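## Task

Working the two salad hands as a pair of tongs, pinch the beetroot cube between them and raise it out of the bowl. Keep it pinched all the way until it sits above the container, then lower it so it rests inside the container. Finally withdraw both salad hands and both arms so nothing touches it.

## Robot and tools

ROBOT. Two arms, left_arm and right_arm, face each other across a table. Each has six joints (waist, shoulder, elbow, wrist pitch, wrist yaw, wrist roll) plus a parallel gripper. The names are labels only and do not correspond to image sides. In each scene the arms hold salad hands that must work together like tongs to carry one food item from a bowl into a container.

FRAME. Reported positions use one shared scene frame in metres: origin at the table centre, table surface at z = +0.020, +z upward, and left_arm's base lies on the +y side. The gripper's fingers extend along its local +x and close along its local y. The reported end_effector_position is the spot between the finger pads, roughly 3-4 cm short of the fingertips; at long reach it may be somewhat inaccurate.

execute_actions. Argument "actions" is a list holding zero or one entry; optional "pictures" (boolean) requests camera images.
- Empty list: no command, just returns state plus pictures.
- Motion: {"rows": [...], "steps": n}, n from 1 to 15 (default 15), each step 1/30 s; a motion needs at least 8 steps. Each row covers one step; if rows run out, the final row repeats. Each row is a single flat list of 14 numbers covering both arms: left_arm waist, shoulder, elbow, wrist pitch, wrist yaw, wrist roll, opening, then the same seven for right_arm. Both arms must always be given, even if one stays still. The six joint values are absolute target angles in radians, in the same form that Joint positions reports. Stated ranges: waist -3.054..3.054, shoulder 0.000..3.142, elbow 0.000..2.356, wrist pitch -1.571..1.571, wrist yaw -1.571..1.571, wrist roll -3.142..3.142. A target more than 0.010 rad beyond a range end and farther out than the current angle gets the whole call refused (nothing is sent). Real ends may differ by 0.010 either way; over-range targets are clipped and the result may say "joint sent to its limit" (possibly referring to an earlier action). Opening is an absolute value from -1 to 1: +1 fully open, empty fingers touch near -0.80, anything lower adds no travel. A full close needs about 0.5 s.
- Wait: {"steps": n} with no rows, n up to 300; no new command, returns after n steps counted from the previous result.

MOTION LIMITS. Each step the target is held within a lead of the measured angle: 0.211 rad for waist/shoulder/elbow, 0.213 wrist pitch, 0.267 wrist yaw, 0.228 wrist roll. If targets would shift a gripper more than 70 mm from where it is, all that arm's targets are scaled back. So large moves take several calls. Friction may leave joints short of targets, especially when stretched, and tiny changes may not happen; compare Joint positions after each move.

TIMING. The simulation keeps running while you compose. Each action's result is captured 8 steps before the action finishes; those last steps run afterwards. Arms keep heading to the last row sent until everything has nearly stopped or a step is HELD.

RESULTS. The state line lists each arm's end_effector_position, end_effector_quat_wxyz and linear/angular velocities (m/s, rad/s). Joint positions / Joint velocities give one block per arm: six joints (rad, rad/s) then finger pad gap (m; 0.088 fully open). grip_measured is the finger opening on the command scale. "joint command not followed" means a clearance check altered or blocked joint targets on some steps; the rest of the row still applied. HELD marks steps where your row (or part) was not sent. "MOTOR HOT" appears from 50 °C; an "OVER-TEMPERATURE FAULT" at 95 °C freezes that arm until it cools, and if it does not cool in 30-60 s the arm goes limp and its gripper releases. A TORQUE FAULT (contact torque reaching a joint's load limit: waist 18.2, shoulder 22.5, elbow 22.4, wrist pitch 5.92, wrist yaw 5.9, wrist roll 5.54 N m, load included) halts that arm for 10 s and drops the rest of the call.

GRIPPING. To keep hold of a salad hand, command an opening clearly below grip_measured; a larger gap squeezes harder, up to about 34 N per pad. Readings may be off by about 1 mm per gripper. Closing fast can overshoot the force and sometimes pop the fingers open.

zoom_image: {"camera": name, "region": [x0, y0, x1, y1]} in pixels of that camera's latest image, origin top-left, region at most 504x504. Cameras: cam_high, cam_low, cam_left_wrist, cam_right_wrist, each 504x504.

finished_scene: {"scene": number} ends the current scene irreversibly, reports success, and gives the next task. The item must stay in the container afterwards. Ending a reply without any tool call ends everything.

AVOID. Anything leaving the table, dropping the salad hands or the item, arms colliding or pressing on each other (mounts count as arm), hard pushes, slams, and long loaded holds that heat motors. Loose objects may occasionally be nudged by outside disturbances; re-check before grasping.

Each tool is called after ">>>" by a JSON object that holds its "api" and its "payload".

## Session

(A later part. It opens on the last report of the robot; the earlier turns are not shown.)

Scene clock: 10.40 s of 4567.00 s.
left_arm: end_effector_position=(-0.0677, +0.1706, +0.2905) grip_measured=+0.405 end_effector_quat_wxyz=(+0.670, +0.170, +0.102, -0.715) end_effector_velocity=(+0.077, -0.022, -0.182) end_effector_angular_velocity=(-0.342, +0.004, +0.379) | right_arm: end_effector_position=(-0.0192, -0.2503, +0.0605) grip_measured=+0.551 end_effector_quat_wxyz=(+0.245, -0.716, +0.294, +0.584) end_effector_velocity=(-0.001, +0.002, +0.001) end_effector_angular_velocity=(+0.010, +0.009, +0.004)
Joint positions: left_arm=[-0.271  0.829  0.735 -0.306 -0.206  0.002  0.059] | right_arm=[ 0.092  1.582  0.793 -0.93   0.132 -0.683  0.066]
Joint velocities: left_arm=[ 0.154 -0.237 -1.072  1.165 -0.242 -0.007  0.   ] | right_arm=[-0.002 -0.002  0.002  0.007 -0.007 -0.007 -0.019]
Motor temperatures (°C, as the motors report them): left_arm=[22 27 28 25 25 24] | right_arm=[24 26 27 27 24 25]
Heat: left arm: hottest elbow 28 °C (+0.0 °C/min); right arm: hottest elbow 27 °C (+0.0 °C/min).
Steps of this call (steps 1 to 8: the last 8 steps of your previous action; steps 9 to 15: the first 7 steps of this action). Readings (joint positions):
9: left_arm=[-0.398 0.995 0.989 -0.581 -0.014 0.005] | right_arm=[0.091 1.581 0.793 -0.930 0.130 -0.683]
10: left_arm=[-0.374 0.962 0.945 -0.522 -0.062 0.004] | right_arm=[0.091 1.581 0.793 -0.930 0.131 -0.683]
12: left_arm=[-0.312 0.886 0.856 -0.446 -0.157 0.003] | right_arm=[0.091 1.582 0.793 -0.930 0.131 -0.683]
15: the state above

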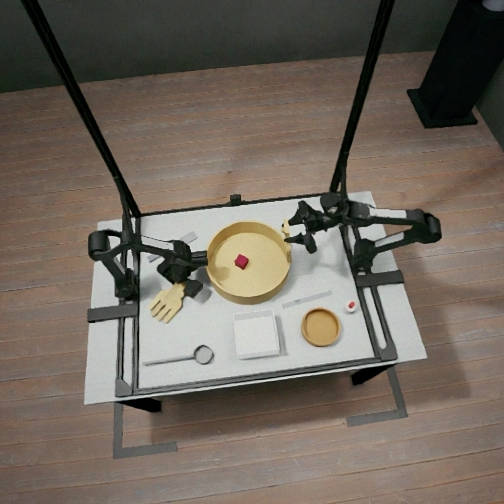

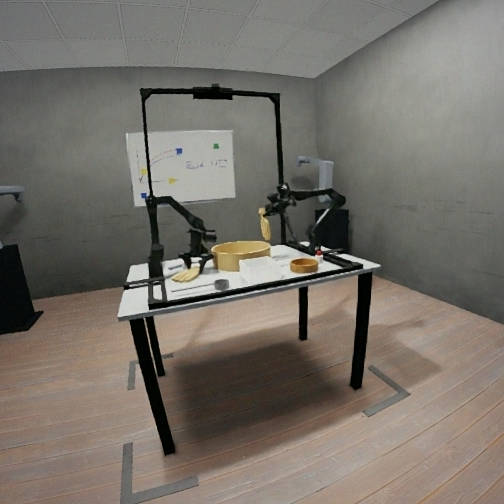

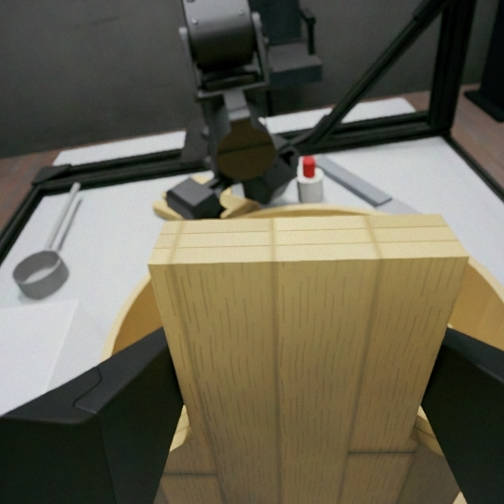

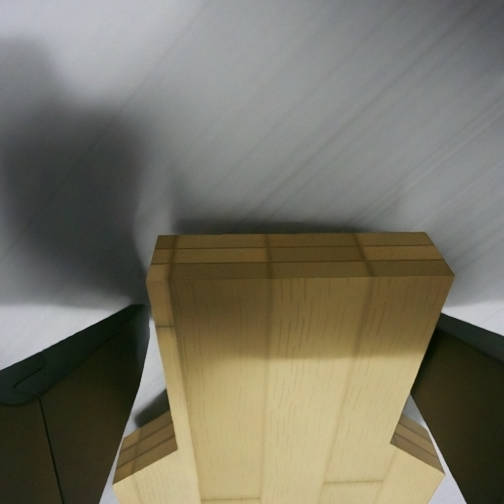

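>>> {"api": "execute_actions", "payload": {"actions": [{"rows":[[-0.22,0.8,0.6,0.2,-0.22,0,-1,0.095,1.59,0.805,-0.932,0.136,-0.68,-1]],"steps":10}]}}

>>> {"api": "execute_actions", "payload": {"actions": [{"rows":[[-0.22,0.8,0.6,0.2,-0.22,0,-1,0.095,1.4,1.15,-1.3,0.136,-0.68,-1]]}]}}

>>> {"api": "execute_actions", "payload": {"actions": [{"rows":[[-0.22,0.8,0.6,0.2,-0.22,0,-1,0.2,1.0,1.0,-0.6,0.2,0,-1]]}]}}

>>> {"api": "execute_actions", "payload": {"actions": [{"rows":[[-0.22,1.0,0.62,0.3,-0.22,0,-1,0.22,0.95,0.8,0,0.22,0,-1]]}]}}

>>> {"api": "execute_actions", "payload": {"actions": [{"rows":[[-0.22,1.0,0.62,0.3,-0.22,0,-1,0.22,1.0,0.62,0.3,0.22,0,-1]],"steps":12}]}}

>>> {"api": "execute_actions", "payload": {"actions": [{"rows":[[-0.22,1.06,0.47,0.52,-0.22,0,-1,0.22,1.06,0.47,0.52,0.22,0,-1]],"steps":9}]}}

>>> {"api": "execute_actions", "payload": {"actions": [{"rows":[[-0.22,1.18,0.345,0.76,-0.22,0,-1,0.22,1.18,0.345,0.76,0.22,0,-1]],"steps":10}]}}

>>> {"api": "execute_actions", "payload": {"actions": [{"rows":[[-0.22,1.3,0.285,0.94,-0.22,0,-1,0.22,1.3,0.285,0.94,0.22,0,-1]],"steps":9}]}}

>>> {"api": "execute_actions", "payload": {"actions": [{"rows":[[-0.22,1.44,0.24,1.12,-0.22,0,-1,0.22,1.44,0.24,1.12,0.22,0,-1]],"steps":12}]}}

>>> {"api": "execute_actions", "payload": {"actions": [{"rows":[[-0.22,1.52,0.22,1.22,-0.22,0,-1,0.22,1.52,0.22,1.22,0.22,0,-1]]}]}}

>>> {"api": "execute_actions", "payload": {"actions": [{"steps":12}], "pictures": true}}

>>> {"api": "zoom_image", "payload": {"camera": "cam_high", "region": [185, 215, 305, 305]}}

Scene clock: 11.27 s of 4567.00 s.
left_arm: end_effector_position=(-0.0585, +0.1552, +0.3422) grip_measured=+0.405 end_effector_quat_wxyz=(+0.706, +0.003, +0.001, -0.708) end_effector_velocity=(+0.050, -0.007, -0.002) end_effector_angular_velocity=(+0.007, +0.021, +0.132) | right_arm: end_effector_position=(-0.0189, -0.2501, +0.0607) grip_measured=+0.386 end_effector_quat_wxyz=(+0.246, -0.716, +0.293, +0.584) end_effector_velocity=(+0.005, -0.010, +0.003) end_effector_angular_velocity=(-0.041, -0.029, -0.021)
Joint positions: left_arm=[-0.245  0.804  0.606  0.192 -0.242  0.002  0.059] | right_arm=[ 0.092  1.582  0.794 -0.93   0.134 -0.682  0.058]
Joint velocities: left_arm=[ 0.198 -0.002 -0.002 -0.007  0.066 -0.022  0.   ] | right_arm=[-0.002 -0.002  0.002 -0.051  0.022  0.022  0.039]
Motor temperatures (°C, as the motors report them): left_arm=[22 27 29 25 25 24] | right_arm=[24 26 27 27 24 25]
Heat: left arm: hottest elbow 29 °C (+5.3 °C/min); right arm: hottest elbow 27 °C (+0.0 °C/min).
Steps of this call (steps 1 to 8: the last 8 steps of your previous action; steps 9 to 24: the robot went on to your last target; steps 25 to 26: the first 2 steps of this action). Readings (joint positions):
25: left_arm=[-0.251 0.804 0.606 0.192 -0.244 0.002] | right_arm=[0.092 1.582 0.794 -0.930 0.132 -0.683]
26: the state above

Scene clock: 11.77 s of 4567.00 s.
left_arm: end_effector_position=(-0.0544, +0.1544, +0.3426) grip_measured=+0.405 end_effector_quat_wxyz=(+0.708, +0.002, +0.000, -0.706) end_effector_velocity=(+0.002, +0.001, -0.004) end_effector_angular_velocity=(+0.017, +0.004, +0.010) | right_arm: end_effector_position=(-0.0209, -0.2300, +0.1394) grip_measured=+0.392 end_effector_quat_wxyz=(+0.280, -0.700, +0.265, +0.601) end_effector_velocity=(-0.007, +0.104, +0.375) end_effector_angular_velocity=(+0.681, +0.057, +0.015)
Joint positions: left_arm=[-0.224  0.804  0.606  0.193 -0.225  0.002  0.059] | right_arm=[ 0.092  1.454  1.019 -1.182  0.134 -0.682  0.058]
Joint velocities: left_arm=[ 0.002 -0.007 -0.002 -0.022 -0.007 -0.007 -0.   ] | right_arm=[-0.007 -0.466  1.136 -0.916  0.007 -0.022 -0.   ]
Motor temperatures (°C, as the motors report them): left_arm=[22 27 29 25 25 24] | right_arm=[24 26 27 27 24 25]
Heat: left arm: hottest elbow 29 °C (+5.1 °C/min); right arm: hottest elbow 27 °C (+0.0 °C/min).
Steps of this call (steps 1 to 8: the last 8 steps of your previous action; steps 9 to 15: the first 7 steps of this action). Readings (joint positions):
9: left_arm=[-0.225 0.804 0.606 0.193 -0.227 0.002] | right_arm=[0.092 1.575 0.806 -0.945 0.134 -0.682]
10: left_arm=[-0.224 0.804 0.606 0.193 -0.226 0.002] | right_arm=[0.092 1.562 0.829 -0.996 0.134 -0.682]
12: left_arm=[-0.224 0.804 0.606 0.193 -0.226 0.002] | right_arm=[0.092 1.514 0.892 -1.067 0.134 -0.682]
15: the state above

Scene clock: 12.27 s of 4567.00 s.
left_arm: end_effector_position=(-0.0543, +0.1544, +0.3424) grip_measured=+0.405 end_effector_quat_wxyz=(+0.708, +0.003, +0.000, -0.706) end_effector_velocity=(+0.002, -0.001, -0.003) end_effector_angular_velocity=(+0.012, +0.019, +0.010) | right_arm: end_effector_position=(-0.0402, -0.1989, +0.2191) grip_measured=+0.391 end_effector_quat_wxyz=(+0.512, -0.535, +0.188, +0.645) end_effector_velocity=(-0.038, +0.145, +0.381) end_effector_angular_velocity=(+2.554, +1.009, -1.240)
Joint positions: left_arm=[-0.223  0.804  0.606  0.193 -0.225  0.002  0.059] | right_arm=[ 0.183  1.15   1.025 -0.989  0.181 -0.36   0.058]
Joint velocities: left_arm=[ 0.002  0.002 -0.002 -0.007 -0.007 -0.022 -0.   ] | right_arm=[ 0.115 -1.204 -0.1    1.326  0.125  1.473 -0.   ]
Motor temperatures (°C, as the motors report them): left_arm=[22 27 29 25 25 24] | right_arm=[24 27 27 27 24 25]
Heat: left arm: hottest elbow 29 °C (+4.9 °C/min); right arm: hottest shoulder 27 °C (+0.0 °C/min).
Steps of this call (steps 1 to 8: the last 8 steps of your previous action; steps 9 to 15: the first 7 steps of this action). Readings (joint positions):
9: left_arm=[-0.223 0.804 0.606 0.193 -0.225 0.002] | right_arm=[0.097 1.397 1.115 -1.269 0.143 -0.656]
10: left_arm=[-0.223 0.804 0.606 0.193 -0.225 0.002] | right_arm=[0.117 1.363 1.086 -1.207 0.157 -0.602]
12: left_arm=[-0.223 0.804 0.606 0.193 -0.225 0.002] | right_arm=[0.157 1.279 1.048 -1.127 0.166 -0.505]
15: the state above

Scene clock: 12.77 s of 4567.00 s.
left_arm: end_effector_position=(-0.0615, +0.1225, +0.3105) grip_measured=+0.405 end_effector_quat_wxyz=(+0.707, +0.040, +0.024, -0.706) end_effector_velocity=(-0.014, -0.059, -0.084) end_effector_angular_velocity=(+0.203, -0.038, -0.004) | right_arm: end_effector_position=(-0.0548, -0.1495, +0.2767) grip_measured=+0.391 end_effector_quat_wxyz=(+0.680, -0.222, +0.137, +0.685) end_effector_velocity=(-0.027, +0.100, +0.068) end_effector_angular_velocity=(+0.861, +0.233, -0.025)
Joint positions: left_arm=[-0.222  0.976  0.614  0.268 -0.224  0.002  0.059] | right_arm=[ 0.214  0.973  0.827 -0.38   0.21  -0.011  0.058]
Joint velocities: left_arm=[ 0.002  0.344 -0.017  0.154  0.007 -0.007  0.   ] | right_arm=[ 0.027 -0.002 -0.379  1.253  0.022  0.066  0.   ]
Motor temperatures (°C, as the motors report them): left_arm=[22 27 29 25 25 24] | right_arm=[24 27 27 27 24 25]
Heat: left arm: hottest elbow 29 °C (+4.7 °C/min); right arm: hottest shoulder 27 °C (+0.0 °C/min).
Steps of this call (steps 1 to 8: the last 8 steps of your previous action; steps 9 to 15: the first 7 steps of this action). Readings (joint positions):
9: left_arm=[-0.223 0.819 0.606 0.206 -0.225 0.002] | right_arm=[0.197 1.014 0.998 -0.637 0.197 -0.046]
10: left_arm=[-0.222 0.849 0.608 0.240 -0.225 0.002] | right_arm=[0.201 0.998 0.961 -0.577 0.202 -0.035]
12: left_arm=[-0.222 0.915 0.617 0.260 -0.224 0.002] | right_arm=[0.209 0.976 0.892 -0.507 0.207 -0.022]
15: the state above

Scene clock: 13.17 s of 4567.00 s.
left_arm: end_effector_position=(-0.0624, +0.1187, +0.3089) grip_measured=+0.405 end_effector_quat_wxyz=(+0.707, +0.039, +0.023, -0.706) end_effector_velocity=(-0.000, -0.001, +0.000) end_effector_angular_velocity=(-0.003, +0.007, +0.006) | right_arm: end_effector_position=(-0.0606, -0.1236, +0.3218) grip_measured=+0.391 end_effector_quat_wxyz=(+0.704, -0.067, +0.041, +0.705) end_effector_velocity=(-0.012, +0.055, -0.250) end_effector_angular_velocity=(-0.022, -0.011, +0.006)
Joint positions: left_arm=[-0.222  0.997  0.613  0.293 -0.224  0.002  0.059] | right_arm=[ 0.217  0.969  0.71   0.103  0.216 -0.003  0.058]
Joint velocities: left_arm=[-0.002  0.007  0.002  0.007 -0.007 -0.007  0.   ] | right_arm=[-0.002  0.286 -0.857  1.121 -0.007 -0.007 -0.   ]
Motor temperatures (°C, as the motors report them): left_arm=[22 27 29 26 25 24] | right_arm=[24 27 27 27 24 25]
Heat: left arm: hottest elbow 29 °C (+4.6 °C/min); right arm: hottest shoulder 27 °C (+0.0 °C/min).
Steps of this call (steps 1 to 8: the last 8 steps of your previous action; steps 9 to 12: the first 4 steps of this action). Readings (joint positions):
9: left_arm=[-0.222 0.995 0.613 0.291 -0.224 0.002] | right_arm=[0.217 0.959 0.796 -0.032 0.215 -0.003]
10: left_arm=[-0.222 0.996 0.613 0.292 -0.224 0.002] | right_arm=[0.217 0.960 0.767 0.027 0.216 -0.003]
12: the state above

Scene clock: 13.47 s of 4567.00 s.
left_arm: end_effector_position=(-0.0625, +0.1178, +0.3082) grip_measured=+0.405 end_effector_quat_wxyz=(+0.707, +0.033, +0.020, -0.706) end_effector_velocity=(-0.008, -0.038, +0.046) end_effector_angular_velocity=(-1.160, +0.284, +0.007) | right_arm: end_effector_position=(-0.0622, -0.1164, +0.3096) grip_measured=+0.391 end_effector_quat_wxyz=(+0.706, -0.038, +0.023, +0.707) end_effector_velocity=(-0.006, +0.027, +0.036) end_effector_angular_velocity=(+1.080, +0.246, +0.004)
Joint positions: left_arm=[-0.222  1.002  0.602  0.323 -0.224  0.002  0.059] | right_arm=[ 0.217  1.007  0.618  0.302  0.216 -0.002  0.058]
Joint velocities: left_arm=[-0.002  0.266 -0.72   2.176 -0.007 -0.022 -0.   ] | right_arm=[-0.002  0.183 -0.725  2.015 -0.007  0.007 -0.   ]
Motor temperatures (°C, as the motors report them): left_arm=[22 27 29 26 25 24] | right_arm=[24 27 27 27 24 25]
Heat: left arm: hottest elbow 29 °C (+4.5 °C/min); right arm: hottest shoulder 27 °C (+0.0 °C/min).
Steps of this call (steps 1 to 8: the last 8 steps of your previous action; step 9: the first step of this action). Readings (joint positions):
9: the state above

Scene clock: 13.80 s of 4567.00 s.
left_arm: end_effector_position=(-0.0632, +0.1149, +0.2679) grip_measured=+0.405 end_effector_quat_wxyz=(+0.707, +0.023, +0.013, -0.706) end_effector_velocity=(-0.005, -0.022, -0.111) end_effector_angular_velocity=(-0.303, +0.075, +0.005) | right_arm: end_effector_position=(-0.0625, -0.1145, +0.2655) grip_measured=+0.391 end_effector_quat_wxyz=(+0.707, -0.026, +0.015, +0.707) end_effector_velocity=(-0.006, +0.028, -0.105) end_effector_angular_velocity=(+0.288, +0.071, +0.004)
Joint positions: left_arm=[-0.222  1.085  0.451  0.582 -0.224  0.002  0.059] | right_arm=[ 0.217  1.088  0.448  0.58   0.216 -0.002  0.058]
Joint velocities: left_arm=[-0.002  0.51  -0.52   1.341 -0.007 -0.007 -0.   ] | right_arm=[-0.002  0.525 -0.476  1.297 -0.007  0.007 -0.   ]
Motor temperatures (°C, as the motors report them): left_arm=[22 27 29 26 25 24] | right_arm=[24 27 27 27 24 25]
Heat: left arm: hottest elbow 29 °C (+4.3 °C/min); right arm: hottest shoulder 27 °C (+0.0 °C/min).
Steps of this call (steps 1 to 8: the last 8 steps of your previous action; steps 9 to 10: the first 2 steps of this action). Readings (joint positions):
9: left_arm=[-0.222 1.068 0.470 0.516 -0.224 0.002] | right_arm=[0.217 1.070 0.467 0.516 0.216 -0.002]
10: the state above

Scene clock: 14.10 s of 4567.00 s.
left_arm: end_effector_position=(-0.0631, +0.1156, +0.2290) grip_measured=+0.405 end_effector_quat_wxyz=(+0.707, +0.034, +0.020, -0.706) end_effector_velocity=(-0.007, -0.032, +0.085) end_effector_angular_velocity=(-0.993, +0.231, +0.005) | right_arm: end_effector_position=(-0.0624, -0.1156, +0.2276) grip_measured=+0.391 end_effector_quat_wxyz=(+0.706, -0.035, +0.021, +0.707) end_effector_velocity=(-0.010, +0.035, +0.090) end_effector_angular_velocity=(+1.023, +0.234, +0.009)
Joint positions: left_arm=[-0.222  1.183  0.349  0.757 -0.224  0.002  0.059] | right_arm=[ 0.217  1.185  0.346  0.757  0.216 -0.002  0.058]
Joint velocities: left_arm=[-0.002  0.598 -0.325  1.941 -0.007 -0.007 -0.   ] | right_arm=[ 0.002  0.618 -0.32   1.985 -0.007  0.007  0.   ]
Motor temperatures (°C, as the motors report them): left_arm=[22 27 29 26 25 24] | right_arm=[24 27 27 27 24 25]
Heat: left arm: hottest elbow 29 °C (+4.3 °C/min); right arm: hottest shoulder 27 °C (+0.0 °C/min).
Steps of this call (steps 1 to 8: the last 8 steps of your previous action; step 9: the first step of this action). Readings (joint positions):
9: the state above

Scene clock: 14.50 s of 4567.00 s.
left_arm: end_effector_position=(-0.0638, +0.1122, +0.1961) grip_measured=+0.405 end_effector_quat_wxyz=(+0.707, +0.028, +0.017, -0.706) end_effector_velocity=(+0.002, +0.006, -0.183) end_effector_angular_velocity=(+0.374, -0.078, +0.005) | right_arm: end_effector_position=(-0.0632, -0.1118, +0.1954) grip_measured=+0.391 end_effector_quat_wxyz=(+0.706, -0.029, +0.017, +0.707) end_effector_velocity=(-0.001, -0.004, -0.168) end_effector_angular_velocity=(-0.327, -0.063, +0.019)
Joint positions: left_arm=[-0.222  1.374  0.271  1.038 -0.224  0.002  0.059] | right_arm=[ 0.217  1.376  0.272  1.038  0.217 -0.002  0.058]
Joint velocities: left_arm=[-0.002  0.589 -0.212  0.418 -0.007 -0.007 -0.   ] | right_arm=[-0.002  0.569 -0.198  0.432 -0.022  0.007 -0.   ]
Motor temperatures (°C, as the motors report them): left_arm=[22 27 29 26 25 24] | right_arm=[24 27 27 27 24 25]
Heat: left arm: hottest elbow 29 °C (+4.1 °C/min); right arm: hottest shoulder 27 °C (+0.0 °C/min).
Steps of this call (steps 1 to 8: the last 8 steps of your previous action; steps 9 to 12: the first 4 steps of this action). Readings (joint positions):
9: left_arm=[-0.222 1.302 0.287 0.937 -0.224 0.002] | right_arm=[0.217 1.304 0.285 0.938 0.217 -0.002]
10: left_arm=[-0.222 1.329 0.280 0.995 -0.224 0.002] | right_arm=[0.217 1.331 0.279 0.995 0.217 -0.002]
12: the state above

Scene clock: 15.00 s of 4567.00 s.
left_arm: end_effector_position=(-0.0635, +0.1137, +0.1741) grip_measured=+0.405 end_effector_quat_wxyz=(+0.707, +0.031, +0.019, -0.706) end_effector_velocity=(-0.000, -0.002, -0.001) end_effector_angular_velocity=(-0.050, +0.018, +0.005) | right_arm: end_effector_position=(-0.0630, -0.1118, +0.1808) grip_measured=+0.391 end_effector_quat_wxyz=(+0.707, -0.021, +0.013, +0.707) end_effector_velocity=(-0.001, +0.001, -0.002) end_effector_angular_velocity=(+0.045, +0.003, +0.005)
Joint positions: left_arm=[-0.222  1.5    0.229  1.198 -0.224  0.002  0.059] | right_arm=[ 0.217  1.493  0.237  1.206  0.218 -0.002  0.058]
Joint velocities: left_arm=[-0.002  0.09  -0.012  0.154 -0.007 -0.007 -0.   ] | right_arm=[-0.002  0.09  -0.017  0.154 -0.007 -0.007  0.   ]
Motor temperatures (°C, as the motors report them): left_arm=[22 27 29 26 25 24] | right_arm=[24 27 27 28 24 25]
Heat: left arm: hottest elbow 29 °C (+4.0 °C/min); right arm: hottest wrist pitch 28 °C (+4.0 °C/min).
Steps of this call (steps 1 to 8: the last 8 steps of your previous action; steps 9 to 15: the first 7 steps of this action). Readings (joint positions):
9: left_arm=[-0.222 1.438 0.243 1.120 -0.224 0.002] | right_arm=[0.217 1.438 0.246 1.120 0.217 -0.002]
10: left_arm=[-0.222 1.454 0.240 1.150 -0.224 0.002] | right_arm=[0.217 1.455 0.242 1.149 0.217 -0.002]
12: left_arm=[-0.222 1.482 0.236 1.172 -0.224 0.002] | right_arm=[0.217 1.478 0.240 1.183 0.218 -0.002]
15: the state above

Scene clock: 15.40 s of 4567.00 s.
left_arm: end_effector_position=(-0.0635, +0.1135, +0.1737) grip_measured=+0.405 end_effector_quat_wxyz=(+0.707, +0.029, +0.017, -0.706) end_effector_velocity=(+0.000, +0.001, -0.006) end_effector_angular_velocity=(+0.026, +0.001, +0.005) | right_arm: end_effector_position=(-0.0630, -0.1116, +0.1805) grip_measured=+0.390 end_effector_quat_wxyz=(+0.707, -0.019, +0.011, +0.707) end_effector_velocity=(+0.002, -0.000, -0.005) end_effector_angular_velocity=(-0.017, -0.011, -0.009)
Joint positions: left_arm=[-0.222  1.511  0.227  1.217 -0.224  0.002  0.059] | right_arm=[ 0.217  1.504  0.235  1.225  0.219 -0.002  0.058]
Joint velocities: left_arm=[-0.002  0.002 -0.002 -0.022 -0.007 -0.007 -0.   ] | right_arm=[-0.002  0.007 -0.002 -0.007  0.007 -0.007 -0.   ]
Motor temperatures (°C, as the motors report them): left_arm=[22 27 29 26 25 24] | right_arm=[24 27 27 28 24 25]
Heat: left arm: hottest elbow 29 °C (+3.9 °C/min); right arm: hottest wrist pitch 28 °C (+3.9 °C/min).
Kept back: nothing.
Steps of this call (steps 1 to 8: the last 8 steps of your previous action; steps 9 to 12: the robot went on to your last target). Readings (joint positions):
1: left_arm=[-0.222 1.503 0.229 1.202 -0.224 0.002] | right_arm=[0.217 1.496 0.237 1.211 0.218 -0.002]
2: left_arm=[-0.222 1.505 0.229 1.206 -0.224 0.002] | right_arm=[0.217 1.498 0.236 1.215 0.218 -0.002]
4: left_arm=[-0.222 1.507 0.228 1.211 -0.224 0.002] | right_arm=[0.217 1.501 0.236 1.219 0.218 -0.002]
8: left_arm=[-0.222 1.510 0.227 1.215 -0.224 0.002] | right_arm=[0.217 1.504 0.235 1.224 0.218 -0.002]
12: the state above

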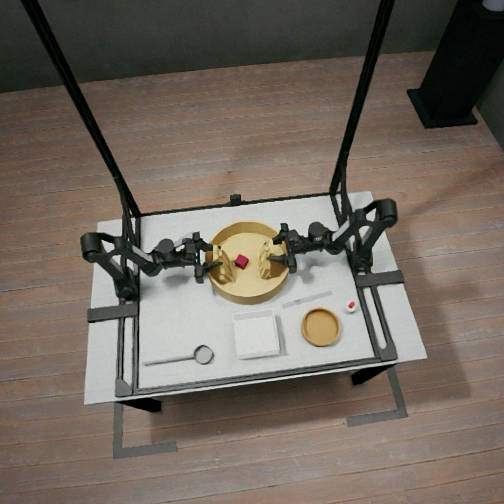

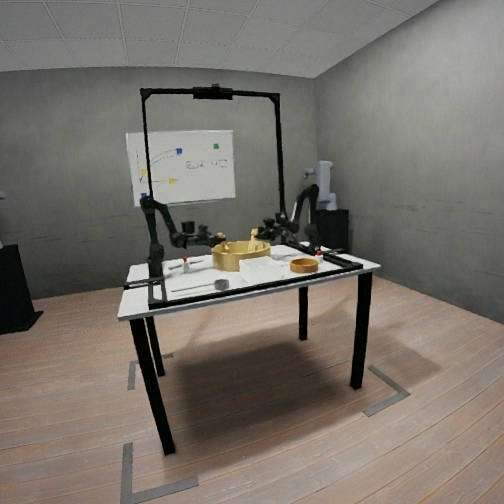

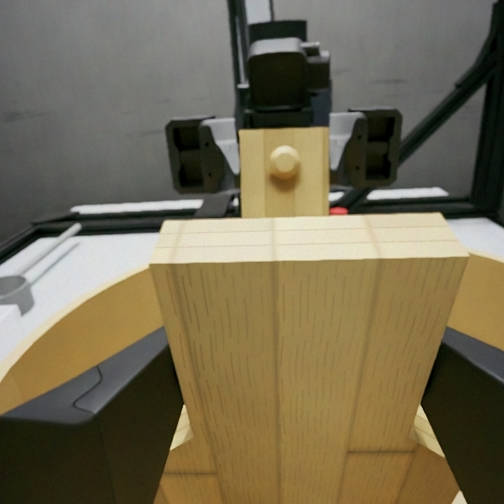

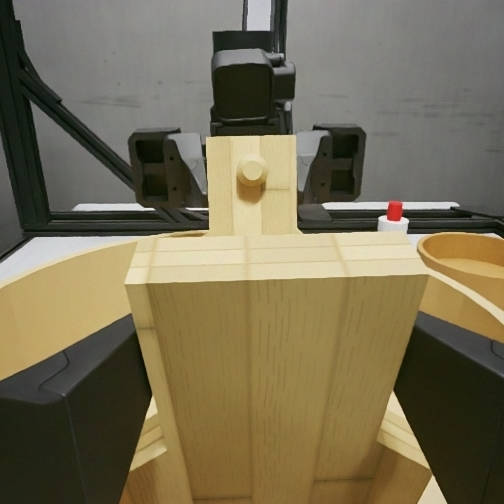

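Region (185, 215, 305, 305) of cam_high's 504x504 image, scaled by 4.200, with more detail than that image has; it fills the top 378 rows of this view, and the rest is white.

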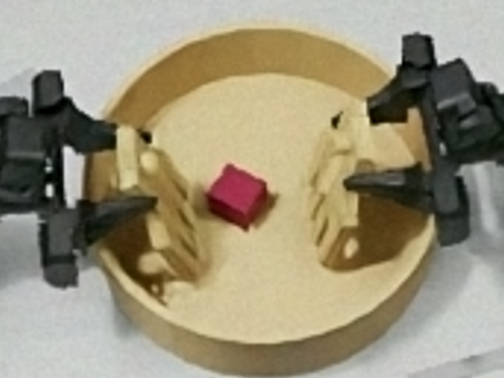

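>>> {"api": "execute_actions", "payload": {"actions": [{"rows":[[-0.26,1.46,0.24,1.15,-0.26,0,-1,0.26,1.46,0.24,1.19,0.26,0,-1]],"steps":10}]}}

>>> {"api": "execute_actions", "payload": {"actions": [{"rows":[[-0.26,1.54,0.307,1.16,-0.26,0,-1,0.26,1.54,0.307,1.2,0.26,0,-1]],"steps":10}]}}

>>> {"api": "execute_actions", "payload": {"actions": [{"rows":[[-0.26,1.607,0.373,1.16,-0.26,0,-1,0.26,1.607,0.373,1.2,0.26,0,-1]]}]}}

>>> {"api": "execute_actions", "payload": {"actions": [{"steps":12}], "pictures": true}}

>>> {"api": "zoom_image", "payload": {"camera": "cam_high", "region": [200, 225, 290, 295]}}

Scene clock: 15.87 s of 4567.00 s.
left_arm: end_effector_position=(-0.0646, +0.1142, +0.1738) grip_measured=+0.405 end_effector_quat_wxyz=(+0.708, +0.032, +0.019, -0.706) end_effector_velocity=(-0.041, +0.019, +0.014) end_effector_angular_velocity=(+0.081, -0.038, -0.040) | right_arm: end_effector_position=(-0.0638, -0.1124, +0.1807) grip_measured=+0.390 end_effector_quat_wxyz=(+0.709, -0.020, +0.012, +0.704) end_effector_velocity=(-0.035, -0.021, +0.014) end_effector_angular_velocity=(-0.029, -0.010, -0.020)
Joint positions: left_arm=[-0.23   1.5    0.228  1.199 -0.233  0.002  0.059] | right_arm=[ 0.226  1.498  0.235  1.217  0.233 -0.001  0.058]
Joint velocities: left_arm=[-0.193 -0.271  0.017 -0.374 -0.154  0.007 -0.   ] | right_arm=[ 0.208 -0.193 -0.012 -0.212  0.227  0.007 -0.   ]
Motor temperatures (°C, as the motors report them): left_arm=[22 27 29 26 25 24] | right_arm=[24 27 27 28 24 25]
Heat: left arm: hottest elbow 29 °C (+3.8 °C/min); right arm: hottest wrist pitch 28 °C (+3.8 °C/min).
Steps of this call (steps 1 to 12: the robot went on to your last target; steps 13 to 14: the first 2 steps of this action). Readings (joint positions):
13: left_arm=[-0.224 1.509 0.227 1.214 -0.227 0.002] | right_arm=[0.220 1.503 0.235 1.225 0.223 -0.001]
14: the state above

Scene clock: 16.20 s of 4567.00 s.
left_arm: end_effector_position=(-0.0707, +0.1125, +0.1755) grip_measured=+0.405 end_effector_quat_wxyz=(+0.706, +0.037, +0.021, -0.707) end_effector_velocity=(-0.029, -0.099, +0.004) end_effector_angular_velocity=(+0.021, +0.016, -0.003) | right_arm: end_effector_position=(-0.0707, -0.1120, +0.1825) grip_measured=+0.390 end_effector_quat_wxyz=(+0.707, -0.022, +0.012, +0.707) end_effector_velocity=(-0.022, +0.080, +0.018) end_effector_angular_velocity=(+0.059, +0.007, -0.009)
Joint positions: left_arm=[-0.255  1.486  0.246  1.155 -0.255  0.002  0.059] | right_arm=[ 0.255  1.488  0.246  1.191  0.255 -0.001  0.058]
Joint velocities: left_arm=[-0.012  0.393  0.393 -0.022 -0.007 -0.022 -0.   ] | right_arm=[ 0.012  0.33   0.31   0.081  0.022 -0.007 -0.   ]
Motor temperatures (°C, as the motors report them): left_arm=[22 27 29 26 25 24] | right_arm=[24 27 27 28 24 25]
Heat: left arm: hottest elbow 29 °C (+3.7 °C/min); right arm: hottest wrist pitch 28 °C (+3.7 °C/min).
Steps of this call (steps 1 to 8: the last 8 steps of your previous action; steps 9 to 10: the first 2 steps of this action). Readings (joint positions):
9: left_arm=[-0.254 1.475 0.235 1.156 -0.254 0.002] | right_arm=[0.254 1.478 0.238 1.190 0.254 -0.001]
10: the state above

Scene clock: 16.70 s of 4567.00 s.
left_arm: end_effector_position=(-0.0784, +0.0854, +0.1772) grip_measured=+0.405 end_effector_quat_wxyz=(+0.706, +0.036, +0.020, -0.707) end_effector_velocity=(-0.006, -0.023, +0.006) end_effector_angular_velocity=(-0.021, +0.012, +0.005) | right_arm: end_effector_position=(-0.0781, -0.0862, +0.1834) grip_measured=+0.390 end_effector_quat_wxyz=(+0.707, -0.021, +0.012, +0.707) end_effector_velocity=(-0.006, +0.021, +0.003) end_effector_angular_velocity=(+0.012, -0.004, +0.005)
Joint positions: left_arm=[-0.257  1.591  0.354  1.155 -0.257  0.002  0.059] | right_arm=[ 0.257  1.592  0.347  1.196  0.258 -0.001  0.058]
Joint velocities: left_arm=[-0.002  0.076  0.09   0.007 -0.007 -0.007 -0.   ] | right_arm=[-0.002  0.076  0.081  0.007 -0.007 -0.007 -0.   ]
Motor temperatures (°C, as the motors report them): left_arm=[22 27 29 27 25 24] | right_arm=[24 27 27 28 24 25]
Heat: left arm: hottest elbow 29 °C (+3.6 °C/min); right arm: hottest wrist pitch 28 °C (+3.6 °C/min).
Steps of this call (steps 1 to 8: the last 8 steps of your previous action; steps 9 to 15: the first 7 steps of this action). Readings (joint positions):
9: left_arm=[-0.257 1.537 0.299 1.155 -0.256 0.002] | right_arm=[0.257 1.538 0.293 1.195 0.256 -0.001]
10: left_arm=[-0.257 1.551 0.311 1.155 -0.257 0.002] | right_arm=[0.257 1.551 0.305 1.197 0.257 -0.001]
12: left_arm=[-0.257 1.577 0.337 1.155 -0.257 0.002] | right_arm=[0.257 1.576 0.331 1.196 0.258 -0.001]
15: the state above

Scene clock: 17.10 s of 4567.00 s.
left_arm: end_effector_position=(-0.0793, +0.0839, +0.1763) grip_measured=+0.405 end_effector_quat_wxyz=(+0.706, +0.037, +0.021, -0.707) end_effector_velocity=(-0.000, -0.002, +0.002) end_effector_angular_velocity=(-0.007, +0.009, +0.005) | right_arm: end_effector_position=(-0.0784, -0.0842, +0.1836) grip_measured=+0.390 end_effector_quat_wxyz=(+0.708, -0.021, +0.012, +0.706) end_effector_velocity=(-0.001, +0.002, +0.000) end_effector_angular_velocity=(-0.002, -0.008, +0.005)
Joint positions: left_arm=[-0.259  1.599  0.359  1.156 -0.257  0.002  0.059] | right_arm=[ 0.257  1.599  0.355  1.196  0.259 -0.001  0.058]
Joint velocities: left_arm=[-0.002  0.007  0.007  0.007 -0.007 -0.007 -0.   ] | right_arm=[-0.002  0.002  0.007 -0.007 -0.007 -0.007 -0.   ]
Motor temperatures (°C, as the motors report them): left_arm=[22 27 29 27 25 24] | right_arm=[24 27 27 28 24 25]
Heat: left arm: hottest elbow 29 °C (+3.5 °C/min); right arm: hottest wrist pitch 28 °C (+3.5 °C/min).
Kept back: nothing.
Steps of this call (steps 1 to 8: the last 8 steps of your previous action; steps 9 to 12: the robot went on to your last target). Readings (joint positions):
1: left_arm=[-0.257 1.593 0.356 1.155 -0.257 0.002] | right_arm=[0.257 1.594 0.349 1.196 0.258 -0.001]
2: left_arm=[-0.258 1.595 0.356 1.155 -0.257 0.002] | right_arm=[0.257 1.594 0.350 1.196 0.259 -0.001]
4: left_arm=[-0.258 1.597 0.357 1.156 -0.257 0.002] | right_arm=[0.257 1.596 0.351 1.196 0.259 -0.001]
8: left_arm=[-0.259 1.599 0.359 1.156 -0.257 0.002] | right_arm=[0.257 1.598 0.354 1.196 0.259 -0.001]
12: the state above

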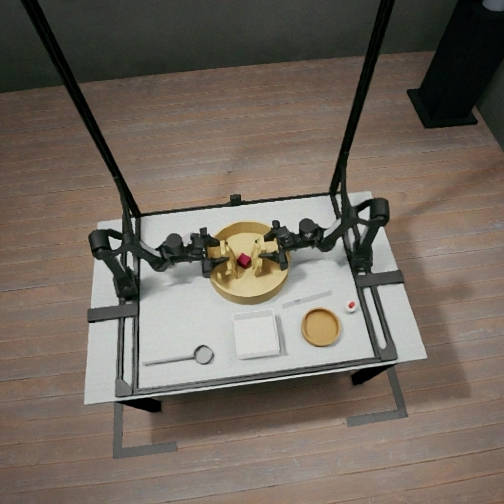

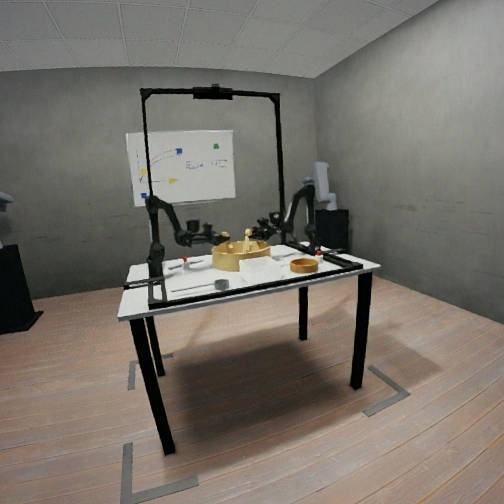

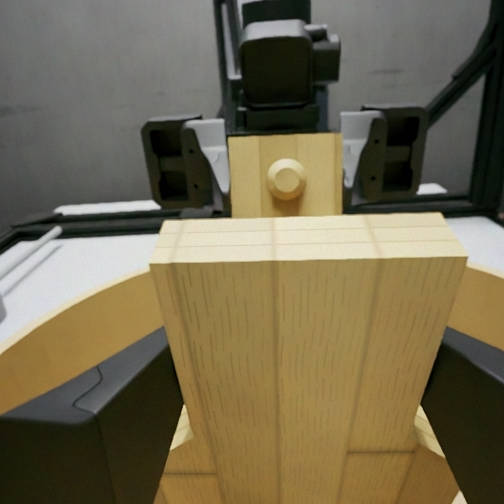

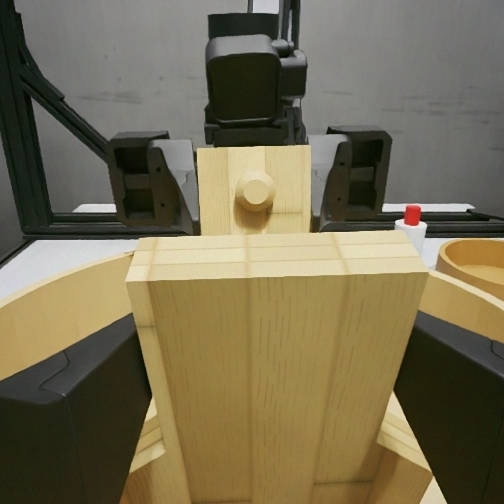

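Region (200, 225, 290, 295) of cam_high's 504x504 image, scaled by 5.600, with more detail than that image has.

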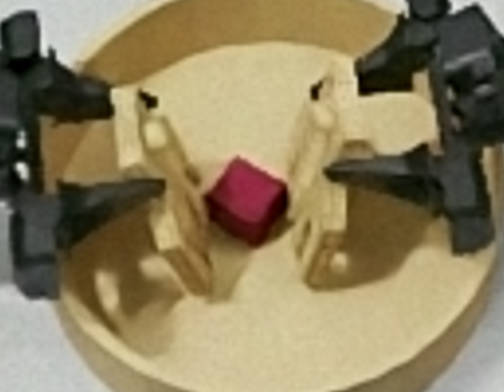

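>>> {"api": "execute_actions", "payload": {"actions": [{"rows":[[-0.29,1.63,0.398,1.16,-0.29,0,-1,0.23,1.62,0.388,1.2,0.23,0,-1]]}]}}

>>> {"api": "execute_actions", "payload": {"actions": [{"rows":[[-0.31,1.65,0.42,1.16,-0.31,0,-1,0.21,1.63,0.4,1.2,0.21,0,-1]]}]}}

>>> {"api": "execute_actions", "payload": {"actions": [{"steps":10}], "pictures": true}}

>>> {"api": "zoom_image", "payload": {"camera": "cam_high", "region": [200, 225, 290, 295]}}

Scene clock: 17.77 s of 4567.00 s.
left_arm: end_effector_position=(-0.0884, +0.0801, +0.1765) grip_measured=+0.405 end_effector_quat_wxyz=(+0.703, +0.036, +0.020, -0.710) end_effector_velocity=(-0.016, -0.004, -0.002) end_effector_angular_velocity=(+0.006, +0.002, -0.014) | right_arm: end_effector_position=(-0.0760, -0.0800, +0.1843) grip_measured=+0.389 end_effector_quat_wxyz=(+0.706, -0.020, +0.012, +0.708) end_effector_velocity=(+0.007, +0.005, -0.002) end_effector_angular_velocity=(-0.008, -0.007, +0.010)
Joint positions: left_arm=[-0.287  1.62   0.381  1.156 -0.277 -0.     0.059] | right_arm=[ 0.24   1.61   0.368  1.196  0.238 -0.001  0.058]
Joint velocities: left_arm=[-0.051  0.032  0.032 -0.007 -0.037 -0.007 -0.   ] | right_arm=[-0.042  0.012  0.012 -0.007 -0.051 -0.007 -0.   ]
Motor temperatures (°C, as the motors report them): left_arm=[22 27 29 27 25 24] | right_arm=[24 27 27 28 24 25]
Heat: left arm: hottest elbow 29 °C (+3.4 °C/min); right arm: hottest wrist pitch 28 °C (+3.4 °C/min).
Steps of this call (steps 1 to 13: the robot went on to your last target; steps 14 to 20: the first 7 steps of this action). Readings (joint positions):
14: left_arm=[-0.261 1.603 0.363 1.156 -0.261 0.001] | right_arm=[0.256 1.601 0.357 1.196 0.258 -0.001]
15: left_arm=[-0.266 1.606 0.367 1.156 -0.268 0.001] | right_arm=[0.253 1.603 0.360 1.196 0.253 -0.001]
17: left_arm=[-0.277 1.614 0.375 1.156 -0.273 0.001] | right_arm=[0.245 1.607 0.365 1.196 0.244 -0.001]
20: the state above

Scene clock: 18.27 s of 4567.00 s.
left_arm: end_effector_position=(-0.0937, +0.0751, +0.1777) grip_measured=+0.405 end_effector_quat_wxyz=(+0.705, +0.035, +0.019, -0.708) end_effector_velocity=(+0.000, -0.008, +0.006) end_effector_angular_velocity=(-0.022, +0.010, +0.039) | right_arm: end_effector_position=(-0.0707, -0.0750, +0.1846) grip_measured=+0.389 end_effector_quat_wxyz=(+0.707, -0.018, +0.012, +0.706) end_effector_velocity=(+0.006, +0.004, -0.005) end_effector_angular_velocity=(-0.022, -0.011, -0.005)
Joint positions: left_arm=[-0.305  1.642  0.407  1.156 -0.301 -0.001  0.059] | right_arm=[0.216 1.623 0.383 1.197 0.218 0.001 0.058]
Joint velocities: left_arm=[-0.012  0.022  0.037  0.007 -0.051 -0.007 -0.   ] | right_arm=[-0.027  0.012  0.012 -0.022 -0.022 -0.007 -0.   ]
Motor temperatures (°C, as the motors report them): left_arm=[22 27 29 27 25 24] | right_arm=[24 27 27 28 24 25]
Heat: left arm: hottest elbow 29 °C (+3.3 °C/min); right arm: hottest wrist pitch 28 °C (+3.3 °C/min).
Steps of this call (steps 1 to 8: the last 8 steps of your previous action; steps 9 to 15: the first 7 steps of this action). Readings (joint positions):
9: left_arm=[-0.292 1.625 0.386 1.156 -0.283 -0.001] | right_arm=[0.234 1.613 0.371 1.196 0.231 -0.001]
10: left_arm=[-0.296 1.628 0.389 1.156 -0.288 -0.001] | right_arm=[0.230 1.614 0.373 1.197 0.227 -0.001]
12: left_arm=[-0.303 1.637 0.399 1.156 -0.295 -0.001] | right_arm=[0.222 1.619 0.378 1.197 0.222 0.000]
15: the state above

Scene clock: 18.60 s of 4567.00 s.
left_arm: end_effector_position=(-0.0943, +0.0746, +0.1776) grip_measured=+0.405 end_effector_quat_wxyz=(+0.705, +0.035, +0.019, -0.708) end_effector_velocity=(+0.000, +0.000, -0.002) end_effector_angular_velocity=(+0.006, +0.003, +0.015) | right_arm: end_effector_position=(-0.0703, -0.0746, +0.1846) grip_measured=+0.389 end_effector_quat_wxyz=(+0.707, -0.018, +0.012, +0.707) end_effector_velocity=(+0.002, -0.000, +0.002) end_effector_angular_velocity=(+0.007, -0.005, +0.000)
Joint positions: left_arm=[-0.307  1.644  0.409  1.156 -0.304 -0.001  0.059] | right_arm=[0.214 1.624 0.384 1.197 0.214 0.001 0.058]
Joint velocities: left_arm=[-0.007  0.002  0.002 -0.007 -0.022 -0.007 -0.   ] | right_arm=[-0.007 -0.002 -0.002  0.007 -0.007 -0.007 -0.   ]
Motor temperatures (°C, as the motors report them): left_arm=[22 27 29 27 25 24] | right_arm=[24 27 27 28 24 25]
Heat: left arm: hottest elbow 29 °C (+3.2 °C/min); right arm: hottest wrist pitch 28 °C (+3.2 °C/min).
Kept back: nothing.
Steps of this call (steps 1 to 8: the last 8 steps of your previous action; steps 9 to 10: the robot went on to your last target). Readings (joint positions):
1: left_arm=[-0.306 1.643 0.407 1.156 -0.302 -0.001] | right_arm=[0.215 1.623 0.383 1.197 0.217 0.001]
2: left_arm=[-0.306 1.643 0.408 1.156 -0.302 -0.001] | right_arm=[0.215 1.623 0.383 1.197 0.216 0.001]
4: left_arm=[-0.307 1.644 0.409 1.156 -0.303 -0.001] | right_arm=[0.214 1.624 0.383 1.197 0.215 0.001]
8: left_arm=[-0.307 1.644 0.409 1.156 -0.304 -0.001] | right_arm=[0.214 1.624 0.384 1.197 0.214 0.001]
10: the state above

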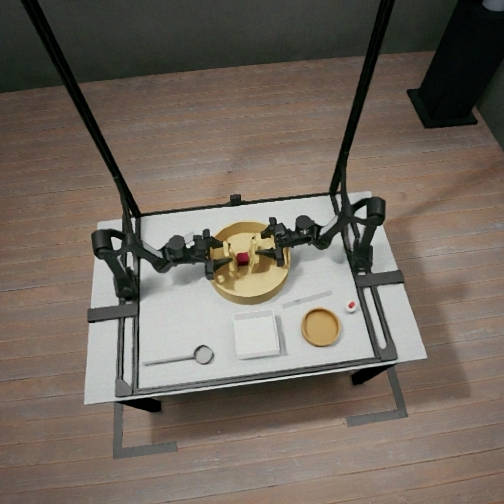

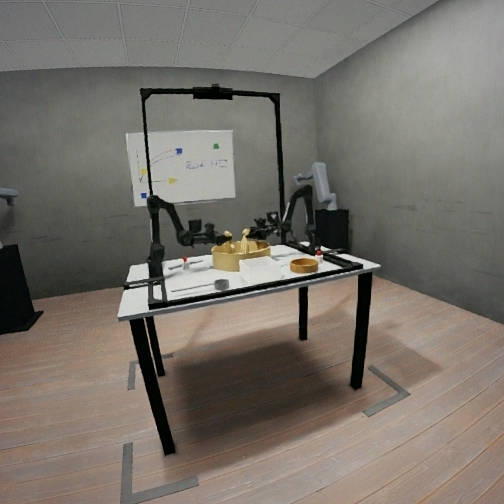

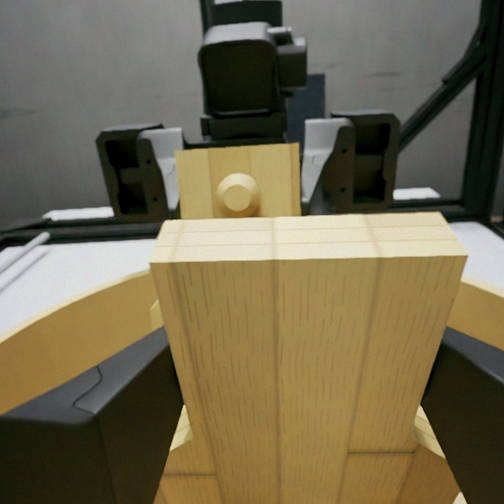

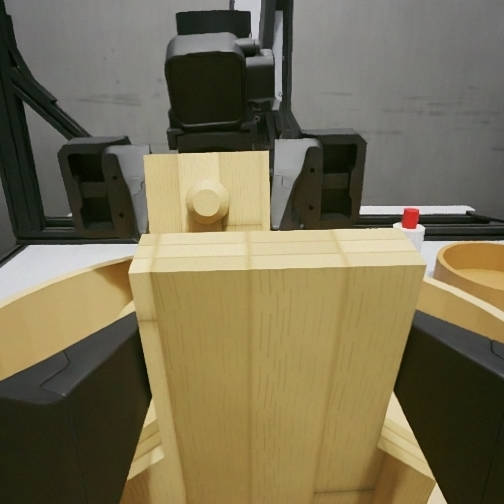

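Region (200, 225, 290, 295) of cam_high's 504x504 image, scaled by 5.600, with more detail than that image has.

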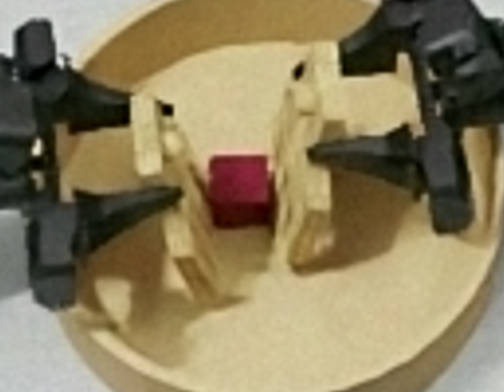

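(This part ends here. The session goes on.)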